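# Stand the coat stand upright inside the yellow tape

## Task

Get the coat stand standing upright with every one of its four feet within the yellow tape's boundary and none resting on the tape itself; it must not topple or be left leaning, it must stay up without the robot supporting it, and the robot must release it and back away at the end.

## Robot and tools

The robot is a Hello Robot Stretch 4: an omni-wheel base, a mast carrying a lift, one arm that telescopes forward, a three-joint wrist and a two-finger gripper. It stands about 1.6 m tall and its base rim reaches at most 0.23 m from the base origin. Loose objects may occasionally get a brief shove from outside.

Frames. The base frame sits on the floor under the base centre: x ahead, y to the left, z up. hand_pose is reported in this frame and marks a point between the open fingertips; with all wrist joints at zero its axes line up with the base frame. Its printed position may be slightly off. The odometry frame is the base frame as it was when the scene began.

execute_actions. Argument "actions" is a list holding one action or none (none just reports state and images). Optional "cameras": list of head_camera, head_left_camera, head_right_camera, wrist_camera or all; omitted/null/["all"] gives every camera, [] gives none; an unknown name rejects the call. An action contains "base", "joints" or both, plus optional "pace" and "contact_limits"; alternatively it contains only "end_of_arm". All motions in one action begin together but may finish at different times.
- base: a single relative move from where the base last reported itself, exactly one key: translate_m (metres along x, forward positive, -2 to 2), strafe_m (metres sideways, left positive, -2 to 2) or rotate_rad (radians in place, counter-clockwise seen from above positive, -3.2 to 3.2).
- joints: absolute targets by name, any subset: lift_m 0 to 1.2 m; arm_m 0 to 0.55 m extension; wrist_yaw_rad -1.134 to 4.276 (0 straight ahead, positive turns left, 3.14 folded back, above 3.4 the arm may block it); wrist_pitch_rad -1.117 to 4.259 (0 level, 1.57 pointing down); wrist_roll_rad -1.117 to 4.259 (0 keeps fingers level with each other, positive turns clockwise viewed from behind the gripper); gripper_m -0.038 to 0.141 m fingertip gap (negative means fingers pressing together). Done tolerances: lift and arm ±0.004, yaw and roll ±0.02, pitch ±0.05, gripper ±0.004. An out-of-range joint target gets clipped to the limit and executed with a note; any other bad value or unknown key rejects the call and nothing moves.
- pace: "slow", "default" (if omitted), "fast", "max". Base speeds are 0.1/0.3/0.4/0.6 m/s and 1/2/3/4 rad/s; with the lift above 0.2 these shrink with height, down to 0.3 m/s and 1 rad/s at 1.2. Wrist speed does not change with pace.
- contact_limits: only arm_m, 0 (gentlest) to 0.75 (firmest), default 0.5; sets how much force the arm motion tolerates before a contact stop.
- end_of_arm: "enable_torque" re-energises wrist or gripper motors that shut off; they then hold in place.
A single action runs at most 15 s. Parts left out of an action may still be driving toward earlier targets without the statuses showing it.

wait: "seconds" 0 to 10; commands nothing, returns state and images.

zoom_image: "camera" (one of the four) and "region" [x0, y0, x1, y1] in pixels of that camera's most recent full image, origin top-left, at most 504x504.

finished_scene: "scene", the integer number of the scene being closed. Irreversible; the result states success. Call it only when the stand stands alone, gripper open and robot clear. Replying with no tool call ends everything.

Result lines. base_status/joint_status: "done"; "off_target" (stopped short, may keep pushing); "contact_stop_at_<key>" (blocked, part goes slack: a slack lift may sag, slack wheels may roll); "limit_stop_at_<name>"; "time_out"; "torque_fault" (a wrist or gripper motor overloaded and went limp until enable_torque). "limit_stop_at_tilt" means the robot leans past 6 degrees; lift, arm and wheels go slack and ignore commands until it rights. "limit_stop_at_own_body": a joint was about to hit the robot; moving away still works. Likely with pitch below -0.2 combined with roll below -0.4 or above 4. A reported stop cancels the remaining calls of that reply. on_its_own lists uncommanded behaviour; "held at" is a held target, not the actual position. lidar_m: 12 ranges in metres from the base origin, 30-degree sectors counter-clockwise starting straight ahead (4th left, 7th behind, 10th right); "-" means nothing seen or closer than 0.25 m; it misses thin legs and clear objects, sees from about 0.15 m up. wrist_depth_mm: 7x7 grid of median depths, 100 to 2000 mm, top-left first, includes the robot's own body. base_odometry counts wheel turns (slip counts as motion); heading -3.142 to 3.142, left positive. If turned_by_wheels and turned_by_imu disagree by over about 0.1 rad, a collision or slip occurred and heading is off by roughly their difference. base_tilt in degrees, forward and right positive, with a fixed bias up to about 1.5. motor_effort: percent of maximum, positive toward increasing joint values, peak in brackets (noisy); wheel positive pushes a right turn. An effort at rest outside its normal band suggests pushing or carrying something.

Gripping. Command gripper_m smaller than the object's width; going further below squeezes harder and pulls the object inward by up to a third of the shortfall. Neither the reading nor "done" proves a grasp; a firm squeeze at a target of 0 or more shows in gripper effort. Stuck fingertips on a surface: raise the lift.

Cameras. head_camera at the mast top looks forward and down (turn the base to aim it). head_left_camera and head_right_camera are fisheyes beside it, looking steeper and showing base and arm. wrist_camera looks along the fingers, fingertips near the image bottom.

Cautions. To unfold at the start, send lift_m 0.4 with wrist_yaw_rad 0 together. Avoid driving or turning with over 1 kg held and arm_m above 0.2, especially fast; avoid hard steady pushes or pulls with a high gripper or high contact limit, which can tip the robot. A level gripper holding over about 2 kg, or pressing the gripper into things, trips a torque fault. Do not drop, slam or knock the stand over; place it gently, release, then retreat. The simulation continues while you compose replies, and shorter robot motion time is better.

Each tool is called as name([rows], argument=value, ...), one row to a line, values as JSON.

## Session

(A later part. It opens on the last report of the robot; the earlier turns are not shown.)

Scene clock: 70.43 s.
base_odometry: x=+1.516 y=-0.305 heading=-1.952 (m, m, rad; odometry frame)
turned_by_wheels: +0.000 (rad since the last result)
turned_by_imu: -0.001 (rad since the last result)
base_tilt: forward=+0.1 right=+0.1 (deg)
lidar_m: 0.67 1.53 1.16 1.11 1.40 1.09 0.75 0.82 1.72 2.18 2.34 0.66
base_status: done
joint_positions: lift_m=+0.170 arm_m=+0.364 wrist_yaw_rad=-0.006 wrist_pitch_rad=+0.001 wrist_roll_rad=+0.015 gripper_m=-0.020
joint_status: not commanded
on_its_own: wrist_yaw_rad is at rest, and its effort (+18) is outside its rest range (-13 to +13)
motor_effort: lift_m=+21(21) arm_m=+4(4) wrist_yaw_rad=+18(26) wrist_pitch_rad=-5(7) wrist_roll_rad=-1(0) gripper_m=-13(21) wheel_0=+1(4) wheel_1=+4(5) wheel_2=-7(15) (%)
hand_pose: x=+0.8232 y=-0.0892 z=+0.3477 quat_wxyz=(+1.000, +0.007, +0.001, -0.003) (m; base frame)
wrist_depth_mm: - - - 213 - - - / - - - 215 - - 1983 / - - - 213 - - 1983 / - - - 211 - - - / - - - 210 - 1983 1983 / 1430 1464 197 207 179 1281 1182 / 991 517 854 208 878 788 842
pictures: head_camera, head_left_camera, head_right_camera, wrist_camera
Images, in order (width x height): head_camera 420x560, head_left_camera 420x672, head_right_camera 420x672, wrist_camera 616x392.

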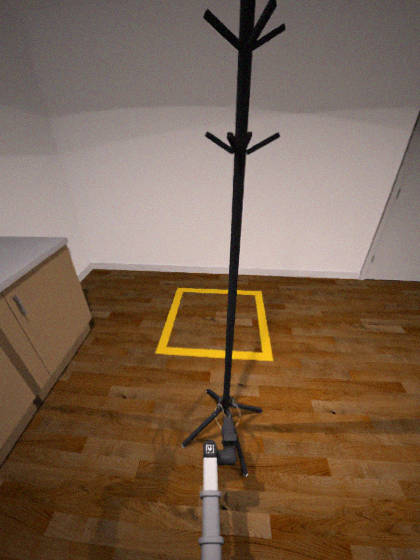

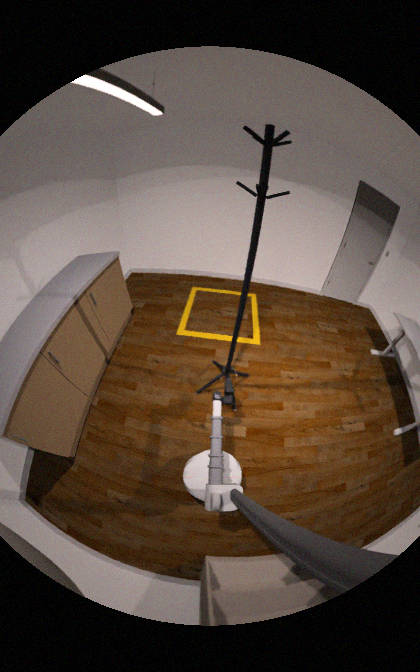

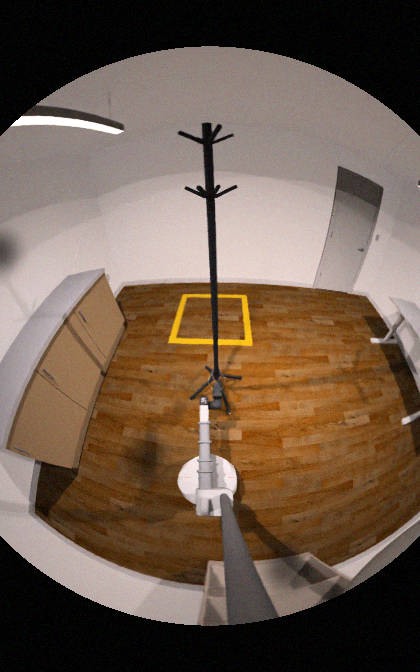

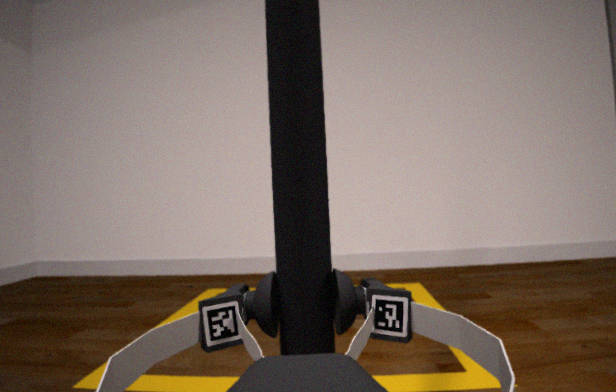

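execute_actions([
  {"base":{"translate_m":0.65},"pace":"slow"},
])

Scene clock: 79.33 s.
base_odometry: x=+1.274 y=-0.908 heading=-1.952 (m, m, rad; odometry frame)
turned_by_wheels: +0.000 (rad since the last result)
turned_by_imu: -0.005 (rad since the last result)
base_tilt: forward=+0.3 right=+0.0 (deg)
lidar_m: 0.71 1.40 1.07 1.05 1.16 1.76 1.43 1.49 2.26 2.24 2.40 0.66
base_status: done
joint_positions: lift_m=+0.170 arm_m=+0.364 wrist_yaw_rad=-0.001 wrist_pitch_rad=+0.003 wrist_roll_rad=+0.015 gripper_m=-0.020
joint_status: not commanded
motor_effort: lift_m=+19(20) arm_m=+4(4) wrist_yaw_rad=+2(27) wrist_pitch_rad=-9(10) wrist_roll_rad=+0(1) gripper_m=-17(21) wheel_0=+1(7) wheel_1=+4(5) wheel_2=-1(13) (%)
hand_pose: x=+0.8237 y=-0.0876 z=+0.3474 quat_wxyz=(+1.000, +0.007, +0.001, +0.000) (m; base frame)
wrist_depth_mm: 1537 1499 1464 208 1430 1397 1366 / 1499 1499 1499 208 1397 1397 1366 / 1537 1464 1464 207 1397 1397 1366 / 1499 1537 1430 205 1397 1366 1336 / 1499 1499 1430 206 1397 1397 1366 / 1430 1430 187 202 180 1229 1182 / 1008 155 878 202 866 778 831
pictures: head_camera, head_left_camera, head_right_camera, wrist_camera
Images, in order (width x height): head_camera 420x560, head_left_camera 420x672, head_right_camera 420x672, wrist_camera 616x392.

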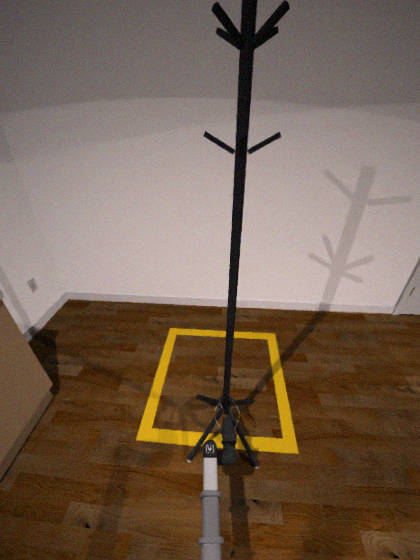

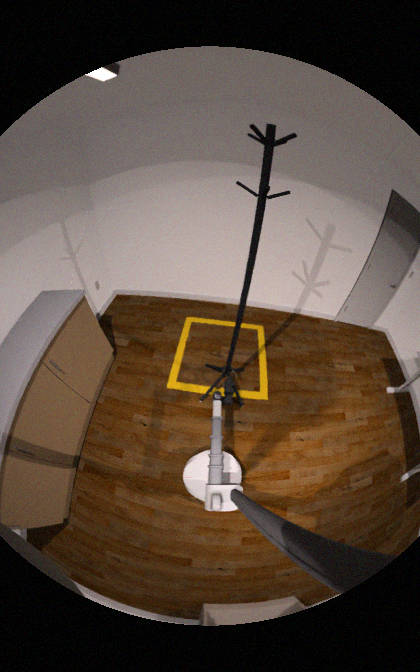

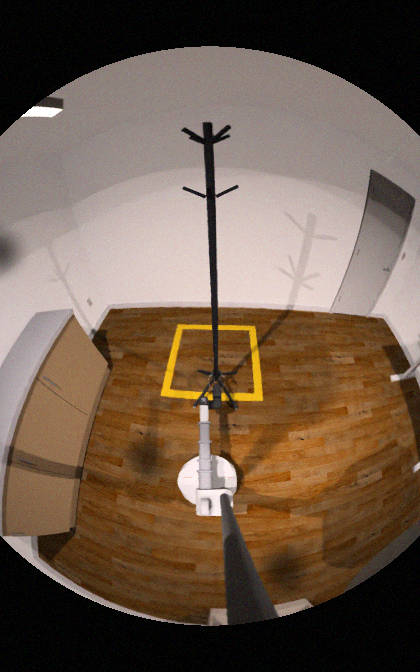

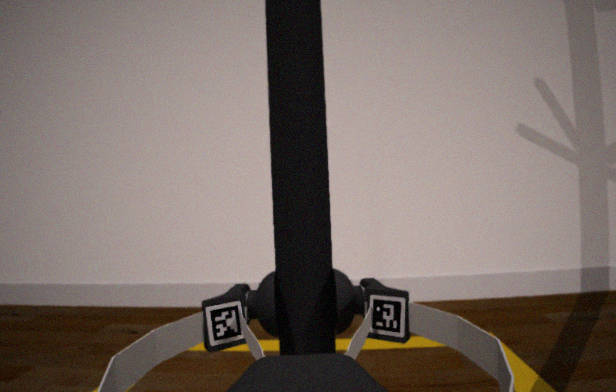

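execute_actions([
  {"base":{"translate_m":0.32},"pace":"slow"},
], cameras=[])

execute_actions([
  {"joints":{"gripper_m":0.13}},
], cameras=[])

execute_actions([
  {"joints":{"arm_m":0}},
])

Scene clock: 86.10 s.
base_odometry: x=+1.155 y=-1.205 heading=-1.952 (m, m, rad; odometry frame)
turned_by_wheels: +0.000 (rad since the last result)
turned_by_imu: -0.004 (rad since the last result)
base_tilt: forward=+0.3 right=+0.1 (deg)
lidar_m: 0.66 1.79 1.05 1.03 1.11 2.06 1.74 1.87 2.34 2.25 2.19 0.69
base_status: done
joint_positions: lift_m=+0.170 arm_m=+0.364 wrist_yaw_rad=-0.005 wrist_pitch_rad=+0.003 wrist_roll_rad=+0.015 gripper_m=-0.020
joint_status: not commanded
motor_effort: lift_m=+19(19) arm_m=+4(4) wrist_yaw_rad=+13(15) wrist_pitch_rad=-9(9) wrist_roll_rad=+1(1) gripper_m=-14(16) wheel_0=+2(5) wheel_1=+3(8) wheel_2=-8(12) (%)
hand_pose: x=+0.8233 y=-0.0888 z=+0.3474 quat_wxyz=(+1.000, +0.007, +0.001, -0.002) (m; base frame)
wrist_depth_mm: 1138 1160 1138 198 1098 1060 1060 / 1138 1138 1098 198 1098 1078 1078 / 1160 1160 1138 200 1098 1078 1060 / 1160 1118 1138 199 1060 1060 1060 / 1160 1160 1138 198 1098 1060 1060 / 1138 1138 190 196 179 1042 1025 / 1008 154 866 195 878 788 842
pictures: none
No camera images: the call's "cameras" was empty. Leave "cameras" out to get every camera's image.

Scene clock: 88.43 s.
base_odometry: x=+1.155 y=-1.205 heading=-1.952 (m, m, rad; odometry frame)
turned_by_wheels: +0.000 (rad since the last result)
turned_by_imu: +0.000 (rad since the last result)
base_tilt: forward=+0.3 right=+0.1 (deg)
lidar_m: 0.70 1.80 1.06 1.03 1.13 2.10 1.75 1.88 2.35 2.25 2.20 0.69
base_status: not commanded
joint_positions: lift_m=+0.170 arm_m=+0.364 wrist_yaw_rad=+0.000 wrist_pitch_rad=+0.002 wrist_roll_rad=+0.015 gripper_m=+0.130
joint_status: all done
motor_effort: lift_m=+19(19) arm_m=+4(4) wrist_yaw_rad=+1(14) wrist_pitch_rad=-9(10) wrist_roll_rad=+1(0) gripper_m=-1(14) wheel_0=+1(2) wheel_1=+3(3) wheel_2=-3(8) (%)
hand_pose: x=+0.8237 y=-0.0875 z=+0.3475 quat_wxyz=(+1.000, +0.007, +0.001, +0.000) (m; base frame)
wrist_depth_mm: 1160 1138 1160 200 1078 1060 1042 / 1160 1118 1138 200 1078 1060 1042 / 1160 1138 1138 198 1098 1060 1025 / 1138 1138 1138 196 1098 1078 1042 / 1160 1138 1138 197 1078 1060 1060 / 1160 1118 1118 198 1078 1042 1042 / 991 946 931 142 931 831 842
pictures: none
No camera images: the call's "cameras" was empty. Leave "cameras" out to get every camera's image.

Scene clock: 90.63 s.
base_odometry: x=+1.155 y=-1.205 heading=-1.952 (m, m, rad; odometry frame)
turned_by_wheels: +0.000 (rad since the last result)
turned_by_imu: -0.001 (rad since the last result)
base_tilt: forward=+0.3 right=+0.0 (deg)
lidar_m: 0.67 1.81 1.03 1.02 1.12 2.10 1.73 1.87 2.33 2.24 2.20 0.71
base_status: not commanded
joint_positions: lift_m=+0.170 arm_m=+0.002 wrist_yaw_rad=+0.000 wrist_pitch_rad=+0.002 wrist_roll_rad=+0.015 gripper_m=+0.130
joint_status: all done
motor_effort: lift_m=+19(19) arm_m=-8(7) wrist_yaw_rad=+0(0) wrist_pitch_rad=-7(7) wrist_roll_rad=+0(1) gripper_m=+0(2) wheel_0=+1(1) wheel_1=+3(3) wheel_2=-3(3) (%)
hand_pose: x=+0.4609 y=-0.0875 z=+0.3476 quat_wxyz=(+1.000, +0.007, +0.001, +0.000) (m; base frame)
wrist_depth_mm: 1576 1537 1499 1464 1464 1397 1397 / 1576 1499 1537 1464 1464 1430 1430 / 1537 1537 1464 1499 1464 1464 1397 / 1576 1499 1499 1499 1430 1397 1397 / 1576 1499 1499 1464 1464 1430 1366 / 1464 1205 1464 574 1098 1060 1205 / 1008 931 946 142 866 854 842
pictures: head_camera, head_left_camera, head_right_camera, wrist_camera
Images, in order (width x height): head_camera 420x560, head_left_camera 420x672, head_right_camera 420x672, wrist_camera 616x392.

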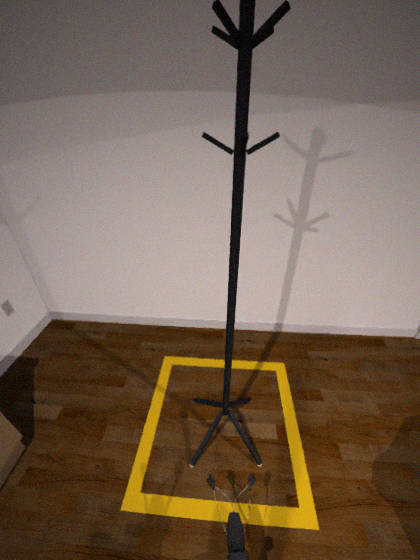

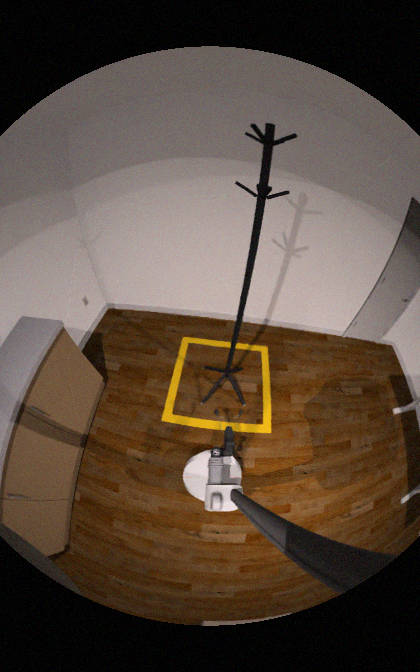

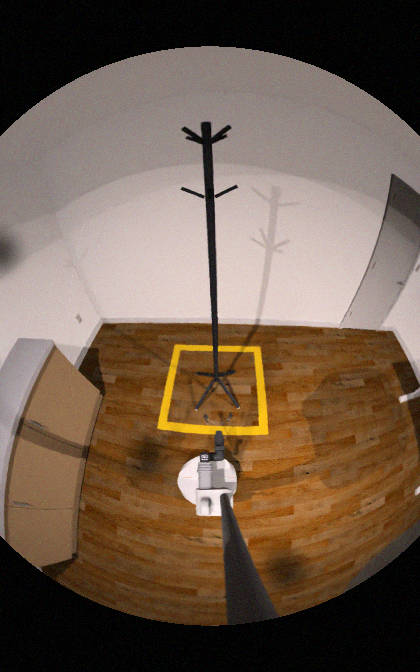

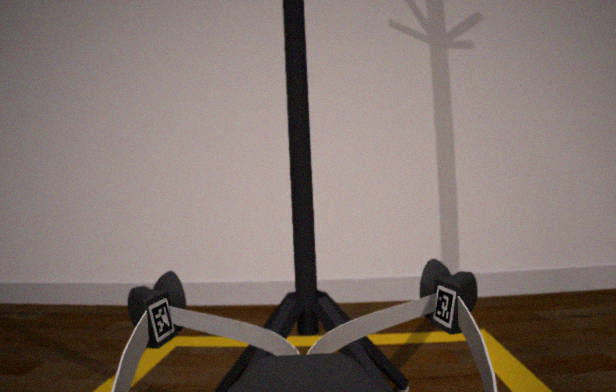

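All four feet are inside. Backing clear.

execute_actions([
  {"base":{"translate_m":-0.4},"pace":"fast"},
], cameras=["head_camera"])

finished_scene(scene=1)

Scene clock: 93.93 s.
base_odometry: x=+1.304 y=-0.834 heading=-1.952 (m, m, rad; odometry frame)
turned_by_wheels: +0.000 (rad since the last result)
turned_by_imu: +0.000 (rad since the last result)
base_tilt: forward=+0.3 right=+0.1 (deg)
lidar_m: 1.09 1.42 1.10 1.08 1.17 1.69 1.32 1.44 2.27 2.22 2.38 2.10
base_status: done
joint_positions: lift_m=+0.170 arm_m=+0.001 wrist_yaw_rad=+0.000 wrist_pitch_rad=+0.002 wrist_roll_rad=+0.015 gripper_m=+0.130
joint_status: not commanded
motor_effort: lift_m=+19(19) arm_m=-8(9) wrist_yaw_rad=+0(1) wrist_pitch_rad=-6(7) wrist_roll_rad=+0(1) gripper_m=+0(0) wheel_0=+1(8) wheel_1=+1(8) wheel_2=-1(11) (%)
hand_pose: x=+0.4609 y=-0.0874 z=+0.3476 quat_wxyz=(+1.000, +0.007, +0.001, +0.000) (m; base frame)
wrist_depth_mm: - 1983 1863 1863 1863 1863 1708 / - 1983 1921 1863 1863 1808 1808 / 1983 1921 1983 1921 1863 1863 1708 / 1983 1921 1921 1863 1863 1808 1808 / - 1921 1921 1863 1808 1808 1756 / 1499 1205 1464 1255 1098 1042 1182 / 991 960 946 143 878 854 854
pictures: head_camera
Images, in order (width x height): head_camera 420x560.

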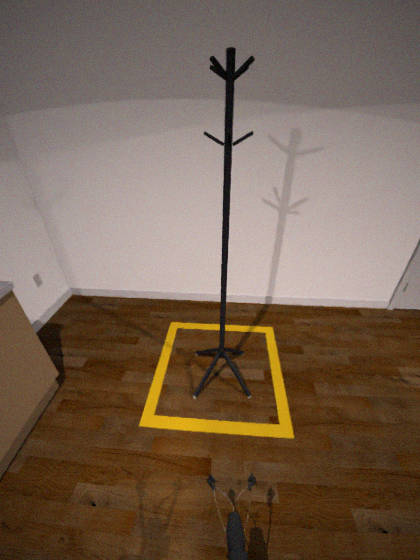

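The scene is finished: the task was done.


## Next scene

The same job, from a new start.

execute_actions(actions=[])

Scene clock: 0.00 s.
base_odometry: x=+0.000 y=+0.000 heading=+0.000 (m, m, rad; odometry frame)
turned_by_wheels: +0.000 (rad since the last result)
turned_by_imu: +0.000 (rad since the last result)
base_tilt: forward=+0.3 right=+0.0 (deg)
lidar_m: 0.72 0.70 0.73 1.93 1.89 2.01 2.65 1.04 2.09 1.88 1.84 0.97
base_status: not commanded
joint_positions: lift_m=+0.218 arm_m=-0.001 wrist_yaw_rad=+3.126 wrist_pitch_rad=-0.001 wrist_roll_rad=+0.015 gripper_m=+0.057
joint_status: not commanded
motor_effort: lift_m=+18 arm_m=+0 wrist_yaw_rad=+0 wrist_pitch_rad=-7 wrist_roll_rad=+0 gripper_m=-2 wheel_0=+0 wheel_1=+0 wheel_2=+0 (%)
hand_pose: x=-0.1173 y=+0.0918 z=+0.3970 quat_wxyz=(+0.008, +0.001, +0.008, +1.000) (m; base frame)
wrist_depth_mm: - 137 - - - - 1661 / - 134 - - - - 1808 / - 128 194 - - - 1756 / 107 136 244 - - - 1808 / 136 - - - - - 1808 / 1397 1576 200 1576 191 1499 1397 / 1078 1008 1078 142 1060 960 991
pictures: head_camera, head_left_camera, head_right_camera, wrist_camera
Images, in order (width x height): head_camera 420x560, head_left_camera 420x672, head_right_camera 420x672, wrist_camera 616x392.

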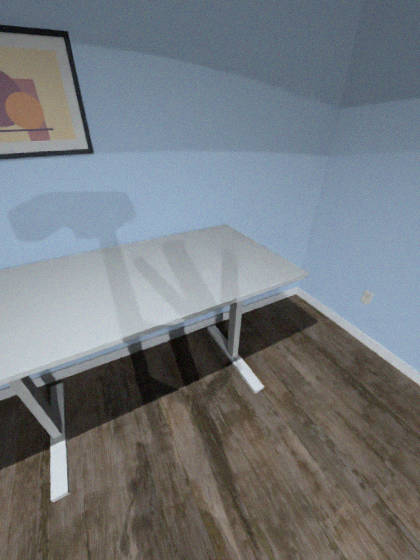

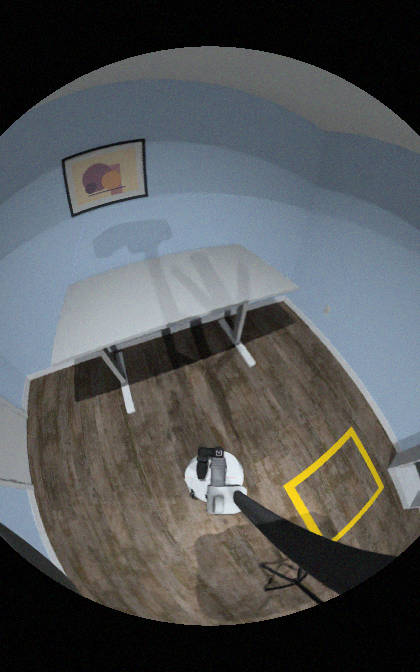

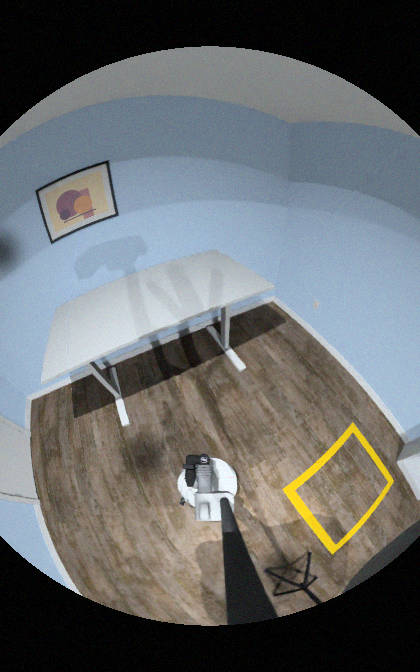

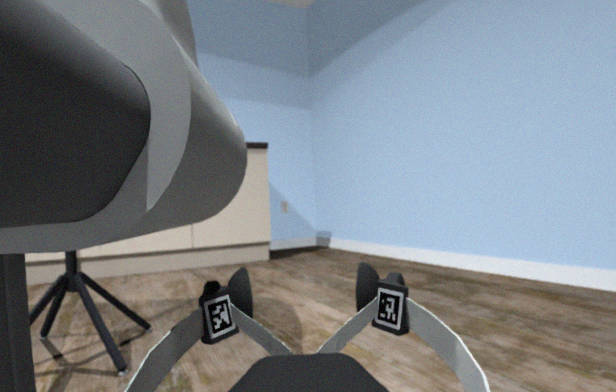

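execute_actions([
  {"base":{"rotate_rad":-2.1},"joints":{"lift_m":0.4,"wrist_yaw_rad":0,"gripper_m":0.13}},
], cameras=["head_camera","head_right_camera"])

Scene clock: 3.63 s.
base_odometry: x=+0.000 y=+0.000 heading=-2.100 (m, m, rad; odometry frame)
turned_by_wheels: -2.100 (rad since the last result)
turned_by_imu: -2.150 (rad since the last result)
base_tilt: forward=+0.2 right=+0.1 (deg)
lidar_m: 2.15 1.89 1.82 1.00 0.74 0.70 0.75 1.92 1.87 1.98 2.67 1.03
base_status: done
joint_positions: lift_m=+0.400 arm_m=-0.001 wrist_yaw_rad=+0.000 wrist_pitch_rad=-0.001 wrist_roll_rad=+0.015 gripper_m=+0.130
joint_status: all done
motor_effort: lift_m=+21(22) arm_m=+0(0) wrist_yaw_rad=-1(7) wrist_pitch_rad=-6(6) wrist_roll_rad=+0(0) gripper_m=+0(4) wheel_0=+2(6) wheel_1=+3(9) wheel_2=+1(10) (%)
hand_pose: x=+0.4584 y=-0.0873 z=+0.5784 quat_wxyz=(+1.000, +0.008, -0.001, +0.000) (m; base frame)
wrist_depth_mm: 1661 - - - - - - / 1661 1983 - - - - - / 1661 1863 - - - - - / 1708 1983 - - - - - / 1708 1808 - - - - 1983 / 1618 1618 - - 1863 854 1921 / 1537 1499 1537 145 1576 1281 1308
pictures: head_camera, head_right_camera
Images, in order (width x height): head_camera 420x560, head_right_camera 420x672.

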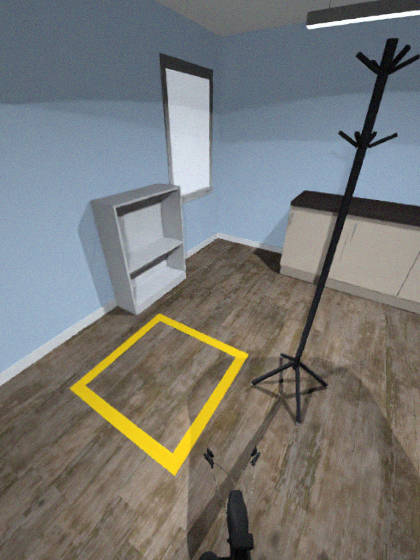

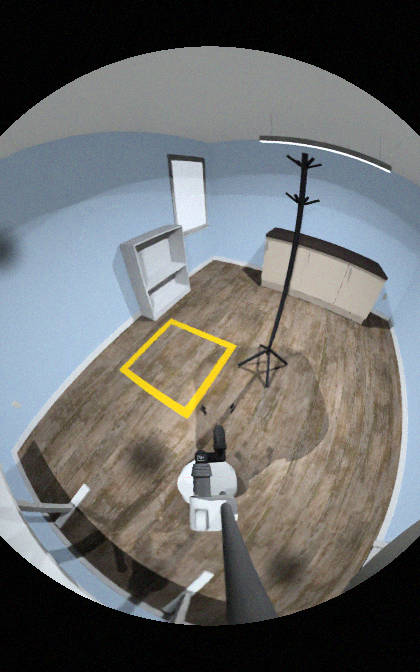

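execute_actions([
  {"base":{"strafe_m":-1.32},"joints":{"lift_m":0.17},"pace":"fast"},
], cameras=[])

execute_actions([
  {"base":{"rotate_rad":1.36}},
], cameras=[])

execute_actions([
  {"base":{"strafe_m":-0.63}},
])

Scene clock: 13.53 s.
base_odometry: x=-1.140 y=+0.666 heading=-2.100 (m, m, rad; odometry frame)
turned_by_wheels: +0.000 (rad since the last result)
turned_by_imu: +0.000 (rad since the last result)
base_tilt: forward=+0.2 right=+0.1 (deg)
lidar_m: 1.97 1.15 2.70 1.99 1.53 2.23 1.05 0.80 0.75 0.82 1.15 1.85
base_status: done
joint_positions: lift_m=+0.170 arm_m=-0.001 wrist_yaw_rad=+0.000 wrist_pitch_rad=-0.001 wrist_roll_rad=+0.015 gripper_m=+0.130
joint_status: all done
motor_effort: lift_m=+16(20) arm_m=+0(0) wrist_yaw_rad=+0(1) wrist_pitch_rad=-6(7) wrist_roll_rad=+0(0) gripper_m=+1(0) wheel_0=-3(9) wheel_1=+3(11) wheel_2=+0(0) (%)
hand_pose: x=+0.4583 y=-0.0874 z=+0.3488 quat_wxyz=(+1.000, +0.008, -0.001, +0.000) (m; base frame)
wrist_depth_mm: - - - - - - 1921 / - - - - 1808 1576 1430 / - - - 1983 1756 1576 1430 / - - - - 1808 1537 1430 / - - - - 1756 1576 1499 / 1537 1229 1464 1464 1118 1078 1229 / 931 960 946 144 946 854 842
pictures: none
No camera images: the call's "cameras" was empty. Leave "cameras" out to get every camera's image.

Scene clock: 15.47 s.
base_odometry: x=-1.140 y=+0.666 heading=-0.740 (m, m, rad; odometry frame)
turned_by_wheels: +1.360 (rad since the last result)
turned_by_imu: +1.391 (rad since the last result)
base_tilt: forward=+0.3 right=+0.1 (deg)
lidar_m: 2.45 1.56 1.53 1.27 0.85 0.76 0.79 0.96 1.86 1.87 1.17 1.14
base_status: done
joint_positions: lift_m=+0.170 arm_m=-0.001 wrist_yaw_rad=+0.000 wrist_pitch_rad=-0.001 wrist_roll_rad=+0.015 gripper_m=+0.130
joint_status: not commanded
motor_effort: lift_m=+16(16) arm_m=+0(0) wrist_yaw_rad=-1(1) wrist_pitch_rad=-5(6) wrist_roll_rad=+0(1) gripper_m=+0(1) wheel_0=-3(7) wheel_1=-1(7) wheel_2=-1(4) (%)
hand_pose: x=+0.4584 y=-0.0874 z=+0.3488 quat_wxyz=(+1.000, +0.008, -0.001, +0.000) (m; base frame)
wrist_depth_mm: - - - - - - - / 1708 - - - - - - / - - - - - - - / - - - - - - - / - - - - - - - / 1576 1182 1464 1464 1138 1060 1229 / 1025 946 946 144 946 854 842
pictures: none
No camera images: the call's "cameras" was empty. Leave "cameras" out to get every camera's image.

Scene clock: 18.90 s.
base_odometry: x=-1.565 y=+0.201 heading=-0.740 (m, m, rad; odometry frame)
turned_by_wheels: +0.000 (rad since the last result)
turned_by_imu: +0.002 (rad since the last result)
base_tilt: forward=+0.1 right=+0.1 (deg)
lidar_m: 0.89 2.24 2.04 1.75 1.10 0.99 1.03 1.25 1.26 1.28 1.60 0.80
base_status: done
joint_positions: lift_m=+0.170 arm_m=-0.001 wrist_yaw_rad=+0.000 wrist_pitch_rad=-0.001 wrist_roll_rad=+0.015 gripper_m=+0.130
joint_status: not commanded
motor_effort: lift_m=+16(16) arm_m=+0(0) wrist_yaw_rad=-1(1) wrist_pitch_rad=-6(8) wrist_roll_rad=-1(0) gripper_m=-1(0) wheel_0=-1(8) wheel_1=+2(9) wheel_2=+0(0) (%)
hand_pose: x=+0.4584 y=-0.0874 z=+0.3488 quat_wxyz=(+1.000, +0.008, -0.001, +0.000) (m; base frame)
wrist_depth_mm: - - - - - - - / - - - - - - - / - - - - - - - / - - - - - - - / - - - - - - 1921 / 1499 1255 1499 1430 707 1042 1229 / 991 946 946 145 931 798 866
pictures: head_camera, head_left_camera, head_right_camera, wrist_camera
Images, in order (width x height): head_camera 420x560, head_left_camera 420x672, head_right_camera 420x672, wrist_camera 616x392.

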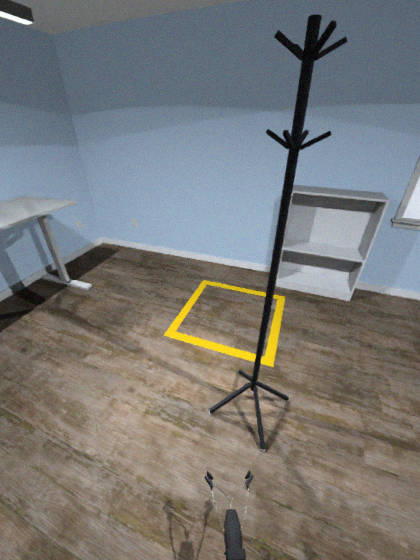

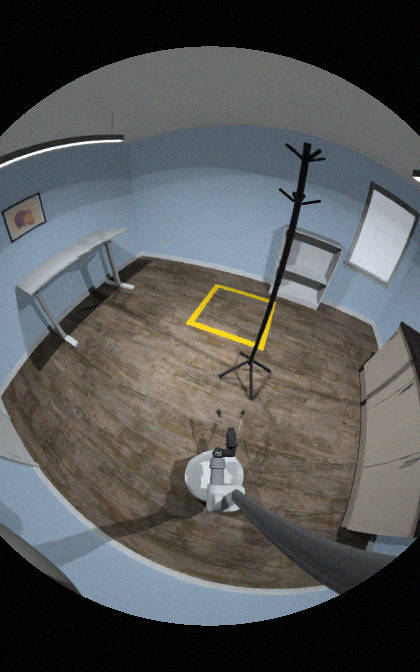

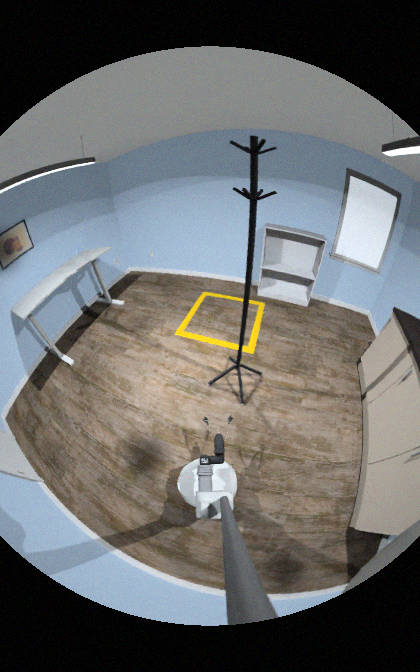

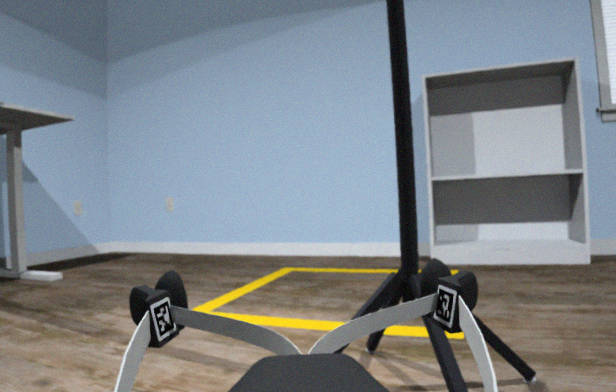

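execute_actions([
  {"base":{"strafe_m":-0.16},"joints":{"arm_m":0.26}},
], cameras=["head_camera","wrist_camera"])

Scene clock: 23.00 s.
base_odometry: x=-1.673 y=+0.083 heading=-0.740 (m, m, rad; odometry frame)
turned_by_wheels: +0.000 (rad since the last result)
turned_by_imu: +0.000 (rad since the last result)
base_tilt: forward=+0.3 right=+0.0 (deg)
lidar_m: 0.74 2.37 2.17 1.85 1.18 1.06 1.06 1.34 1.11 1.12 1.44 2.37
base_status: done
joint_positions: lift_m=+0.170 arm_m=+0.258 wrist_yaw_rad=+0.000 wrist_pitch_rad=-0.002 wrist_roll_rad=+0.015 gripper_m=+0.130
joint_status: all done
motor_effort: lift_m=+16(16) arm_m=+9(9) wrist_yaw_rad=+0(0) wrist_pitch_rad=-5(8) wrist_roll_rad=-1(0) gripper_m=+0(2) wheel_0=+0(11) wheel_1=+0(9) wheel_2=+0(0) (%)
hand_pose: x=+0.7179 y=-0.0874 z=+0.3488 quat_wxyz=(+1.000, +0.008, -0.001, +0.000) (m; base frame)
wrist_depth_mm: - - - - - - 1863 / - - - - - 1983 1808 / - - - - - - 1863 / - - - - - 1983 1921 / - - - - - 1863 1661 / 1464 1205 1430 1281 1118 1060 1205 / 1008 946 931 145 878 842 854
pictures: head_camera, wrist_camera
Images, in order (width x height): head_camera 420x560, wrist_camera 616x392.

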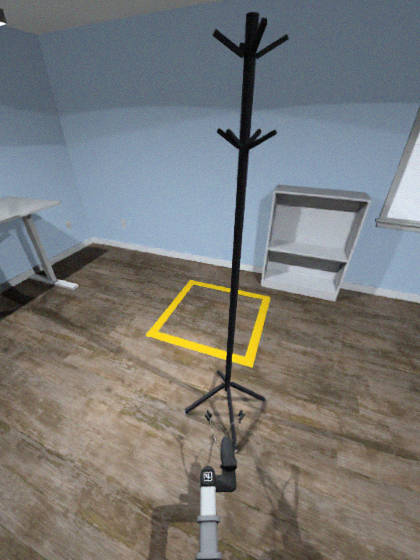

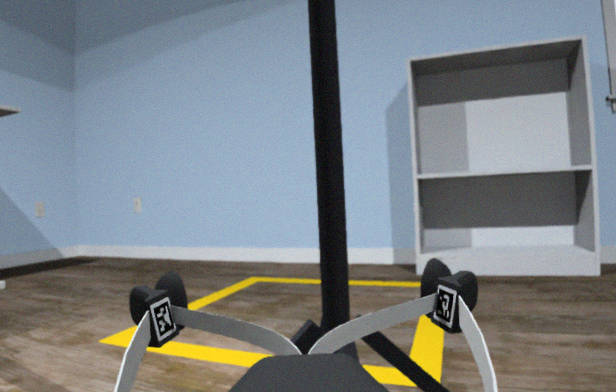

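execute_actions([
  {"base":{"rotate_rad":0.07}},
], cameras=[])

execute_actions([
  {"base":{"strafe_m":-0.085},"joints":{"arm_m":0.36},"pace":"slow"},
], cameras=["wrist_camera"])

Scene clock: 26.03 s.
base_odometry: x=-1.672 y=+0.083 heading=-0.670 (m, m, rad; odometry frame)
turned_by_wheels: +0.070 (rad since the last result)
turned_by_imu: +0.071 (rad since the last result)
base_tilt: forward=+0.1 right=-0.1 (deg)
lidar_m: 0.76 2.34 2.16 1.67 1.14 1.05 1.11 1.42 1.12 1.14 1.50 0.89
base_status: done
joint_positions: lift_m=+0.170 arm_m=+0.258 wrist_yaw_rad=+0.000 wrist_pitch_rad=-0.002 wrist_roll_rad=+0.015 gripper_m=+0.130
joint_status: not commanded
motor_effort: lift_m=+16(16) arm_m=+8(9) wrist_yaw_rad=+0(1) wrist_pitch_rad=-5(5) wrist_roll_rad=+1(0) gripper_m=-1(2) wheel_0=+0(5) wheel_1=-3(5) wheel_2=+0(5) (%)
hand_pose: x=+0.7179 y=-0.0874 z=+0.3488 quat_wxyz=(+1.000, +0.008, -0.001, +0.000) (m; base frame)
wrist_depth_mm: - - - - - 1983 1863 / - - - - - 1921 1808 / - - - - - 1983 1808 / - - - - - - 1921 / - - - - - 1863 1708 / 1464 1205 1464 1430 402 1060 1182 / 1025 931 946 145 430 809 854
pictures: none
No camera images: the call's "cameras" was empty. Leave "cameras" out to get every camera's image.

Scene clock: 28.30 s.
base_odometry: x=-1.725 y=+0.016 heading=-0.670 (m, m, rad; odometry frame)
turned_by_wheels: +0.000 (rad since the last result)
turned_by_imu: +0.000 (rad since the last result)
base_tilt: forward=+0.4 right=+0.2 (deg)
lidar_m: 0.83 2.43 2.23 1.72 1.17 1.08 1.14 1.46 1.05 1.07 1.41 2.33
base_status: done
joint_positions: lift_m=+0.170 arm_m=+0.358 wrist_yaw_rad=+0.000 wrist_pitch_rad=-0.002 wrist_roll_rad=+0.015 gripper_m=+0.130
joint_status: all done
motor_effort: lift_m=+16(16) arm_m=+9(7) wrist_yaw_rad=+0(0) wrist_pitch_rad=-8(7) wrist_roll_rad=+0(0) gripper_m=+1(2) wheel_0=+1(7) wheel_1=-2(7) wheel_2=+0(2) (%)
hand_pose: x=+0.8178 y=-0.0874 z=+0.3488 quat_wxyz=(+1.000, +0.008, -0.001, +0.000) (m; base frame)
wrist_depth_mm: - - - - - 1863 1708 / - - - - - 1863 1708 / - - - - - 1808 1756 / - - - - - 1863 1708 / - - - - - 1808 1661 / 1537 1182 1464 1160 1098 1078 1205 / 1008 931 931 145 917 842 842
pictures: wrist_camera
Images, in order (width x height): wrist_camera 616x392.

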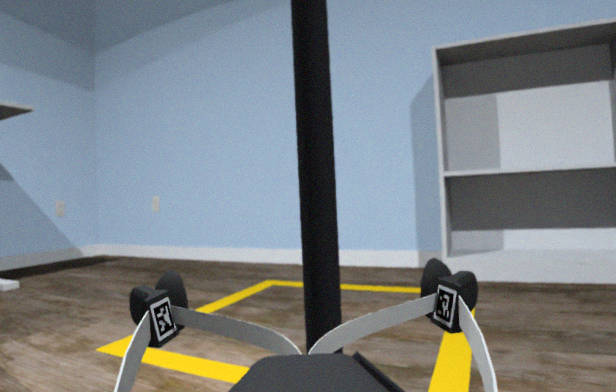

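execute_actions([
  {"joints":{"arm_m":0.45},"pace":"slow"},
], cameras=["wrist_camera"])

Scene clock: 31.53 s.
base_odometry: x=-1.725 y=+0.016 heading=-0.670 (m, m, rad; odometry frame)
turned_by_wheels: +0.000 (rad since the last result)
turned_by_imu: -0.001 (rad since the last result)
base_tilt: forward=+0.3 right=-0.1 (deg)
lidar_m: 0.84 2.39 2.21 1.73 1.18 1.07 1.12 1.45 1.02 1.09 1.41 2.32
base_status: not commanded
joint_positions: lift_m=+0.170 arm_m=+0.448 wrist_yaw_rad=+0.000 wrist_pitch_rad=-0.002 wrist_roll_rad=+0.015 gripper_m=+0.130
joint_status: all done
motor_effort: lift_m=+16(16) arm_m=+8(9) wrist_yaw_rad=+0(1) wrist_pitch_rad=-6(5) wrist_roll_rad=+0(0) gripper_m=+1(0) wheel_0=+1(1) wheel_1=-2(2) wheel_2=+0(0) (%)
hand_pose: x=+0.9078 y=-0.0874 z=+0.3488 quat_wxyz=(+1.000, +0.008, -0.001, +0.000) (m; base frame)
wrist_depth_mm: - - - 238 1983 1708 1618 / - - - 240 - 1808 1618 / - - - 242 - 1756 1708 / - - - 236 - 1863 1708 / - - - 236 - 1808 1661 / 1499 1255 1430 236 1138 1078 1205 / 991 931 946 145 946 831 842
pictures: wrist_camera
Images, in order (width x height): wrist_camera 616x392.

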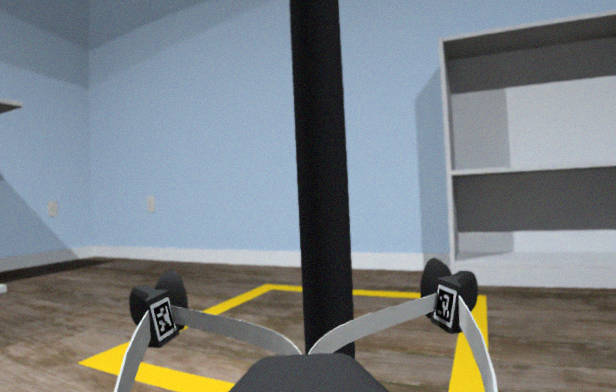

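execute_actions([
  {"base":{"strafe_m":-0.01},"joints":{"arm_m":0.47},"pace":"slow"},
], cameras=[])

execute_actions([
  {"joints":{"gripper_m":-0.02}},
], cameras=[])

execute_actions([
  {"base":{"translate_m":0.5},"pace":"slow"},
])

Scene clock: 34.83 s.
base_odometry: x=-1.731 y=+0.008 heading=-0.670 (m, m, rad; odometry frame)
turned_by_wheels: +0.000 (rad since the last result)
turned_by_imu: -0.001 (rad since the last result)
base_tilt: forward=+0.4 right=+0.1 (deg)
lidar_m: 0.85 2.40 2.26 1.75 1.18 1.08 1.14 1.45 1.02 1.06 1.40 2.32
base_status: done
joint_positions: lift_m=+0.170 arm_m=+0.468 wrist_yaw_rad=+0.000 wrist_pitch_rad=-0.002 wrist_roll_rad=+0.015 gripper_m=+0.130
joint_status: all done
motor_effort: lift_m=+16(16) arm_m=+9(10) wrist_yaw_rad=+0(0) wrist_pitch_rad=-6(5) wrist_roll_rad=+0(0) gripper_m=+0(1) wheel_0=+1(6) wheel_1=-2(5) wheel_2=+0(1) (%)
hand_pose: x=+0.9278 y=-0.0874 z=+0.3488 quat_wxyz=(+1.000, +0.008, -0.001, +0.000) (m; base frame)
wrist_depth_mm: - - - 215 - 1708 1618 / - - - 215 1983 1756 1661 / - - - 216 - 1756 1661 / - - - 217 - 1708 1661 / - - - 216 - 1708 1618 / 1499 1182 1397 214 1098 1060 1182 / 991 931 946 144 946 854 854
pictures: none
No camera images: the call's "cameras" was empty. Leave "cameras" out to get every camera's image.

Scene clock: 37.17 s.
base_odometry: x=-1.731 y=+0.008 heading=-0.671 (m, m, rad; odometry frame)
turned_by_wheels: +0.000 (rad since the last result)
turned_by_imu: -0.001 (rad since the last result)
base_tilt: forward=+0.3 right=+0.0 (deg)
lidar_m: 0.72 2.39 2.25 1.71 1.18 1.07 1.14 1.46 1.03 1.06 1.40 0.96
base_status: not commanded
joint_positions: lift_m=+0.170 arm_m=+0.469 wrist_yaw_rad=+0.001 wrist_pitch_rad=-0.001 wrist_roll_rad=+0.015 gripper_m=-0.019
joint_status: all done
motor_effort: lift_m=+16(16) arm_m=+5(9) wrist_yaw_rad=-3(8) wrist_pitch_rad=-6(7) wrist_roll_rad=+0(2) gripper_m=-21(18) wheel_0=-3(3) wheel_1=-2(2) wheel_2=+0(0) (%)
hand_pose: x=+0.9286 y=-0.0871 z=+0.3487 quat_wxyz=(+1.000, +0.008, -0.001, +0.000) (m; base frame)
wrist_depth_mm: - - - 210 - 1808 1618 / - - - 209 - 1808 1661 / - - - 206 - 1756 1537 / - - - 206 1983 1808 1756 / - - - 207 1983 1808 1618 / 1499 1499 187 204 182 1255 1205 / 991 512 866 202 878 798 854
pictures: none
No camera images: the call's "cameras" was empty. Leave "cameras" out to get every camera's image.

Scene clock: 43.47 s.
base_odometry: x=-1.340 y=-0.302 heading=-0.671 (m, m, rad; odometry frame)
turned_by_wheels: +0.000 (rad since the last result)
turned_by_imu: -0.004 (rad since the last result)
base_tilt: forward=+0.3 right=+0.0 (deg)
lidar_m: 0.73 2.20 2.04 2.44 1.70 1.54 1.62 1.33 1.23 1.28 2.31 1.87
base_status: done
joint_positions: lift_m=+0.170 arm_m=+0.469 wrist_yaw_rad=-0.004 wrist_pitch_rad=-0.002 wrist_roll_rad=+0.015 gripper_m=-0.020
joint_status: not commanded
motor_effort: lift_m=+16(16) arm_m=+5(5) wrist_yaw_rad=+11(13) wrist_pitch_rad=-5(6) wrist_roll_rad=+0(1) gripper_m=-14(20) wheel_0=+1(2) wheel_1=+3(5) wheel_2=-7(11) (%)
hand_pose: x=+0.9282 y=-0.0885 z=+0.3490 quat_wxyz=(+1.000, +0.008, -0.001, -0.002) (m; base frame)
wrist_depth_mm: - - 1863 203 1537 1430 1229 / - - 1863 204 1537 1397 1255 / - - 1921 206 1537 1397 1255 / - - 1863 204 1576 1397 1255 / - - 1863 203 1618 1430 1281 / 1464 1464 194 200 180 1160 1042 / 1008 155 891 199 891 798 842
pictures: head_camera, head_left_camera, head_right_camera, wrist_camera
Images, in order (width x height): head_camera 420x560, head_left_camera 420x672, head_right_camera 420x672, wrist_camera 616x392.

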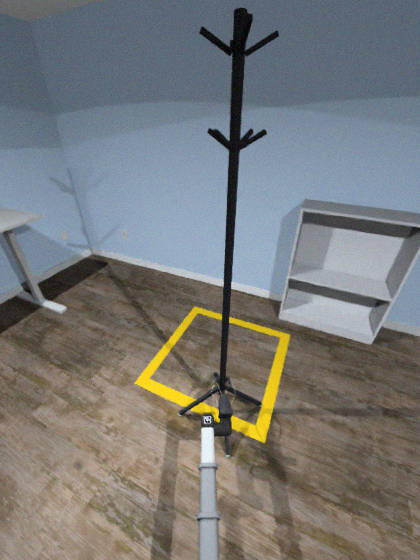

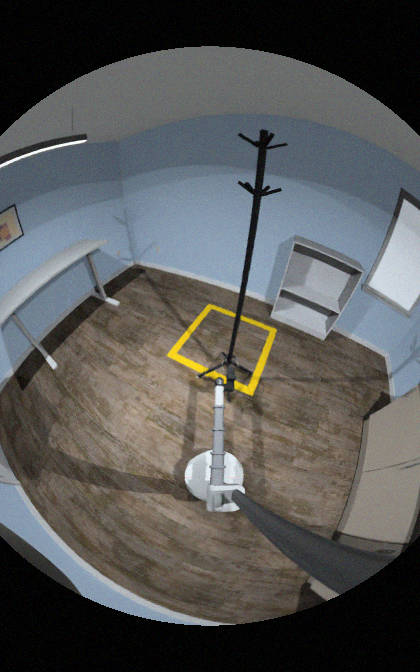

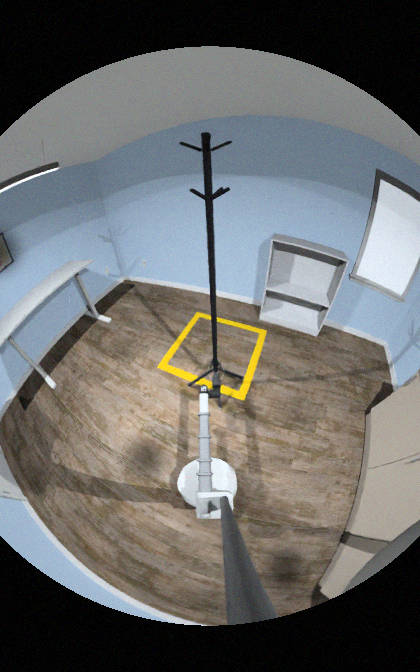

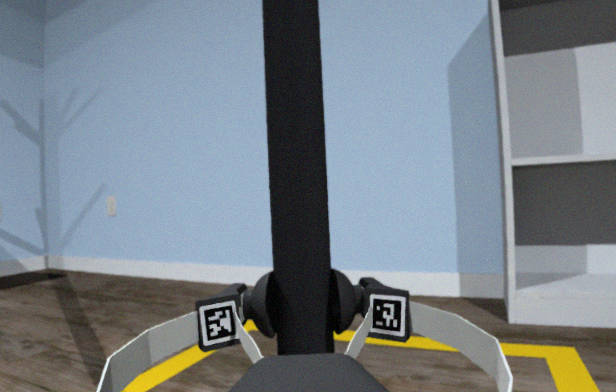

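execute_actions([
  {"base":{"translate_m":0.36},"pace":"slow"},
], cameras=[])

execute_actions([
  {"joints":{"gripper_m":0.13}},
], cameras=[])

execute_actions([
  {"base":{"translate_m":-0.3},"joints":{"arm_m":0}},
])

Scene clock: 51.33 s.
base_odometry: x=-1.058 y=-0.526 heading=-0.671 (m, m, rad; odometry frame)
turned_by_wheels: +0.000 (rad since the last result)
turned_by_imu: -0.004 (rad since the last result)
base_tilt: forward=+0.3 right=+0.1 (deg)
lidar_m: 0.71 2.04 1.87 1.92 2.03 1.90 1.93 1.50 1.41 1.45 1.64 1.54
base_status: done
joint_positions: lift_m=+0.170 arm_m=+0.469 wrist_yaw_rad=-0.004 wrist_pitch_rad=-0.002 wrist_roll_rad=+0.015 gripper_m=-0.020
joint_status: not commanded
motor_effort: lift_m=+16(16) arm_m=+5(5) wrist_yaw_rad=+10(11) wrist_pitch_rad=-6(5) wrist_roll_rad=-1(0) gripper_m=-13(14) wheel_0=+2(4) wheel_1=+4(7) wheel_2=-6(12) (%)
hand_pose: x=+0.9282 y=-0.0885 z=+0.3490 quat_wxyz=(+1.000, +0.008, -0.001, -0.002) (m; base frame)
wrist_depth_mm: 1921 1661 1464 204 1138 1078 976 / 1983 1618 1499 204 1205 1118 1008 / 1983 1661 1499 205 1205 1098 1025 / 1921 1708 1499 203 1205 1078 1042 / 1921 1708 1499 202 1229 1118 1008 / 1537 1430 195 202 181 1060 1025 / 1008 155 904 199 904 820 831
pictures: none
No camera images: the call's "cameras" was empty. Leave "cameras" out to get every camera's image.

Scene clock: 53.67 s.
base_odometry: x=-1.058 y=-0.526 heading=-0.671 (m, m, rad; odometry frame)
turned_by_wheels: +0.000 (rad since the last result)
turned_by_imu: +0.000 (rad since the last result)
base_tilt: forward=+0.2 right=+0.0 (deg)
lidar_m: 0.81 2.01 1.89 1.91 2.03 1.87 1.93 1.49 1.37 1.43 1.67 1.55
base_status: not commanded
joint_positions: lift_m=+0.170 arm_m=+0.469 wrist_yaw_rad=+0.000 wrist_pitch_rad=-0.002 wrist_roll_rad=+0.015 gripper_m=+0.130
joint_status: all done
motor_effort: lift_m=+16(16) arm_m=+5(5) wrist_yaw_rad=+0(12) wrist_pitch_rad=-5(5) wrist_roll_rad=+0(1) gripper_m=+0(11) wheel_0=+2(2) wheel_1=+3(4) wheel_2=-3(6) (%)
hand_pose: x=+0.9285 y=-0.0875 z=+0.3489 quat_wxyz=(+1.000, +0.008, -0.001, +0.000) (m; base frame)
wrist_depth_mm: 1983 1756 1499 214 1182 1078 1008 / 1983 1618 1499 215 1182 1118 1025 / 1983 1756 1537 213 1182 1098 1008 / 1921 1756 1537 211 1229 1118 1025 / 1983 1708 1464 212 1229 1078 1025 / 1537 1205 1430 208 1098 1042 1025 / 991 946 931 145 946 842 842
pictures: none
No camera images: the call's "cameras" was empty. Leave "cameras" out to get every camera's image.

Scene clock: 56.13 s.
base_odometry: x=-1.293 y=-0.340 heading=-0.671 (m, m, rad; odometry frame)
turned_by_wheels: +0.000 (rad since the last result)
turned_by_imu: +0.000 (rad since the last result)
base_tilt: forward=+0.3 right=+0.0 (deg)
lidar_m: 1.10 2.15 2.02 2.47 1.75 1.60 1.65 1.36 1.27 1.32 1.94 1.83
base_status: done
joint_positions: lift_m=+0.170 arm_m=+0.002 wrist_yaw_rad=+0.000 wrist_pitch_rad=-0.001 wrist_roll_rad=+0.015 gripper_m=+0.130
joint_status: all done
motor_effort: lift_m=+16(16) arm_m=-9(11) wrist_yaw_rad=+0(1) wrist_pitch_rad=-6(7) wrist_roll_rad=+0(1) gripper_m=-2(0) wheel_0=-1(8) wheel_1=-2(5) wheel_2=-1(13) (%)
hand_pose: x=+0.4609 y=-0.0875 z=+0.3488 quat_wxyz=(+1.000, +0.008, -0.001, +0.000) (m; base frame)
wrist_depth_mm: - - - - 1921 1618 1537 / - - - - 1921 1756 1576 / - - - - 1983 1708 1618 / - - - - 1863 1708 1618 / - - - - 1983 1661 1537 / 1499 1229 1281 1308 1042 1042 1205 / 1008 931 946 145 976 854 854
pictures: head_camera, head_left_camera, head_right_camera, wrist_camera
Images, in order (width x height): head_camera 420x560, head_left_camera 420x672, head_right_camera 420x672, wrist_camera 616x392.

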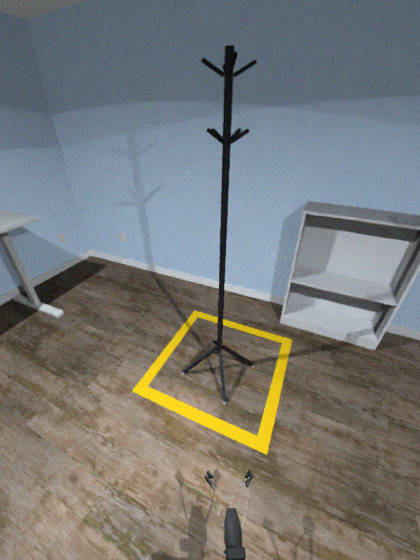

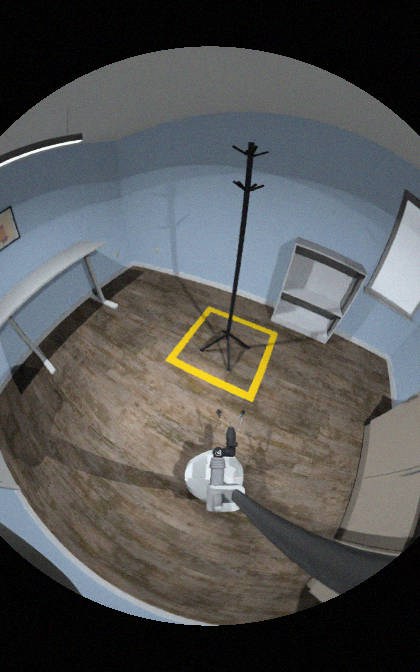

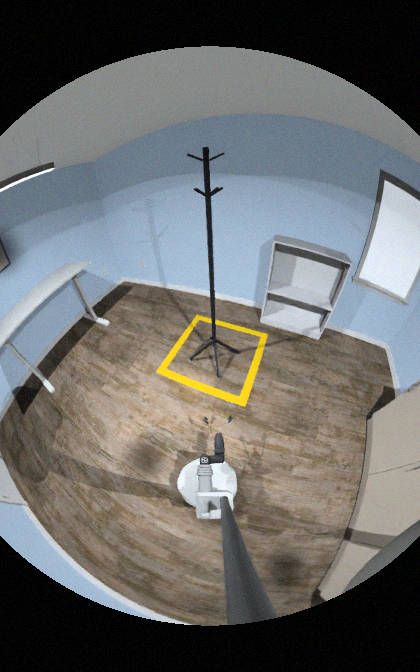

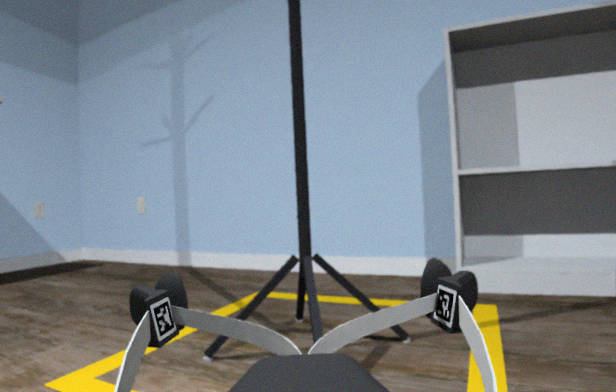

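zoom_image(camera="head_camera", region=[120,300,310,460])

Region (120, 300, 310, 460) of head_camera's 420x560 image, scaled by 2.653, with more detail than that image has; it fills the top 424 rows of this view, and the rest is white.

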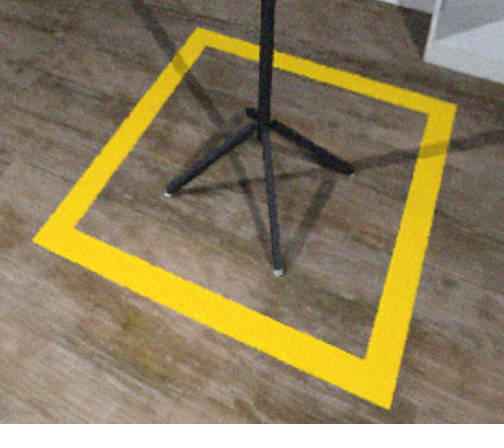

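finished_scene(scene=2)

The scene is finished: the task was done.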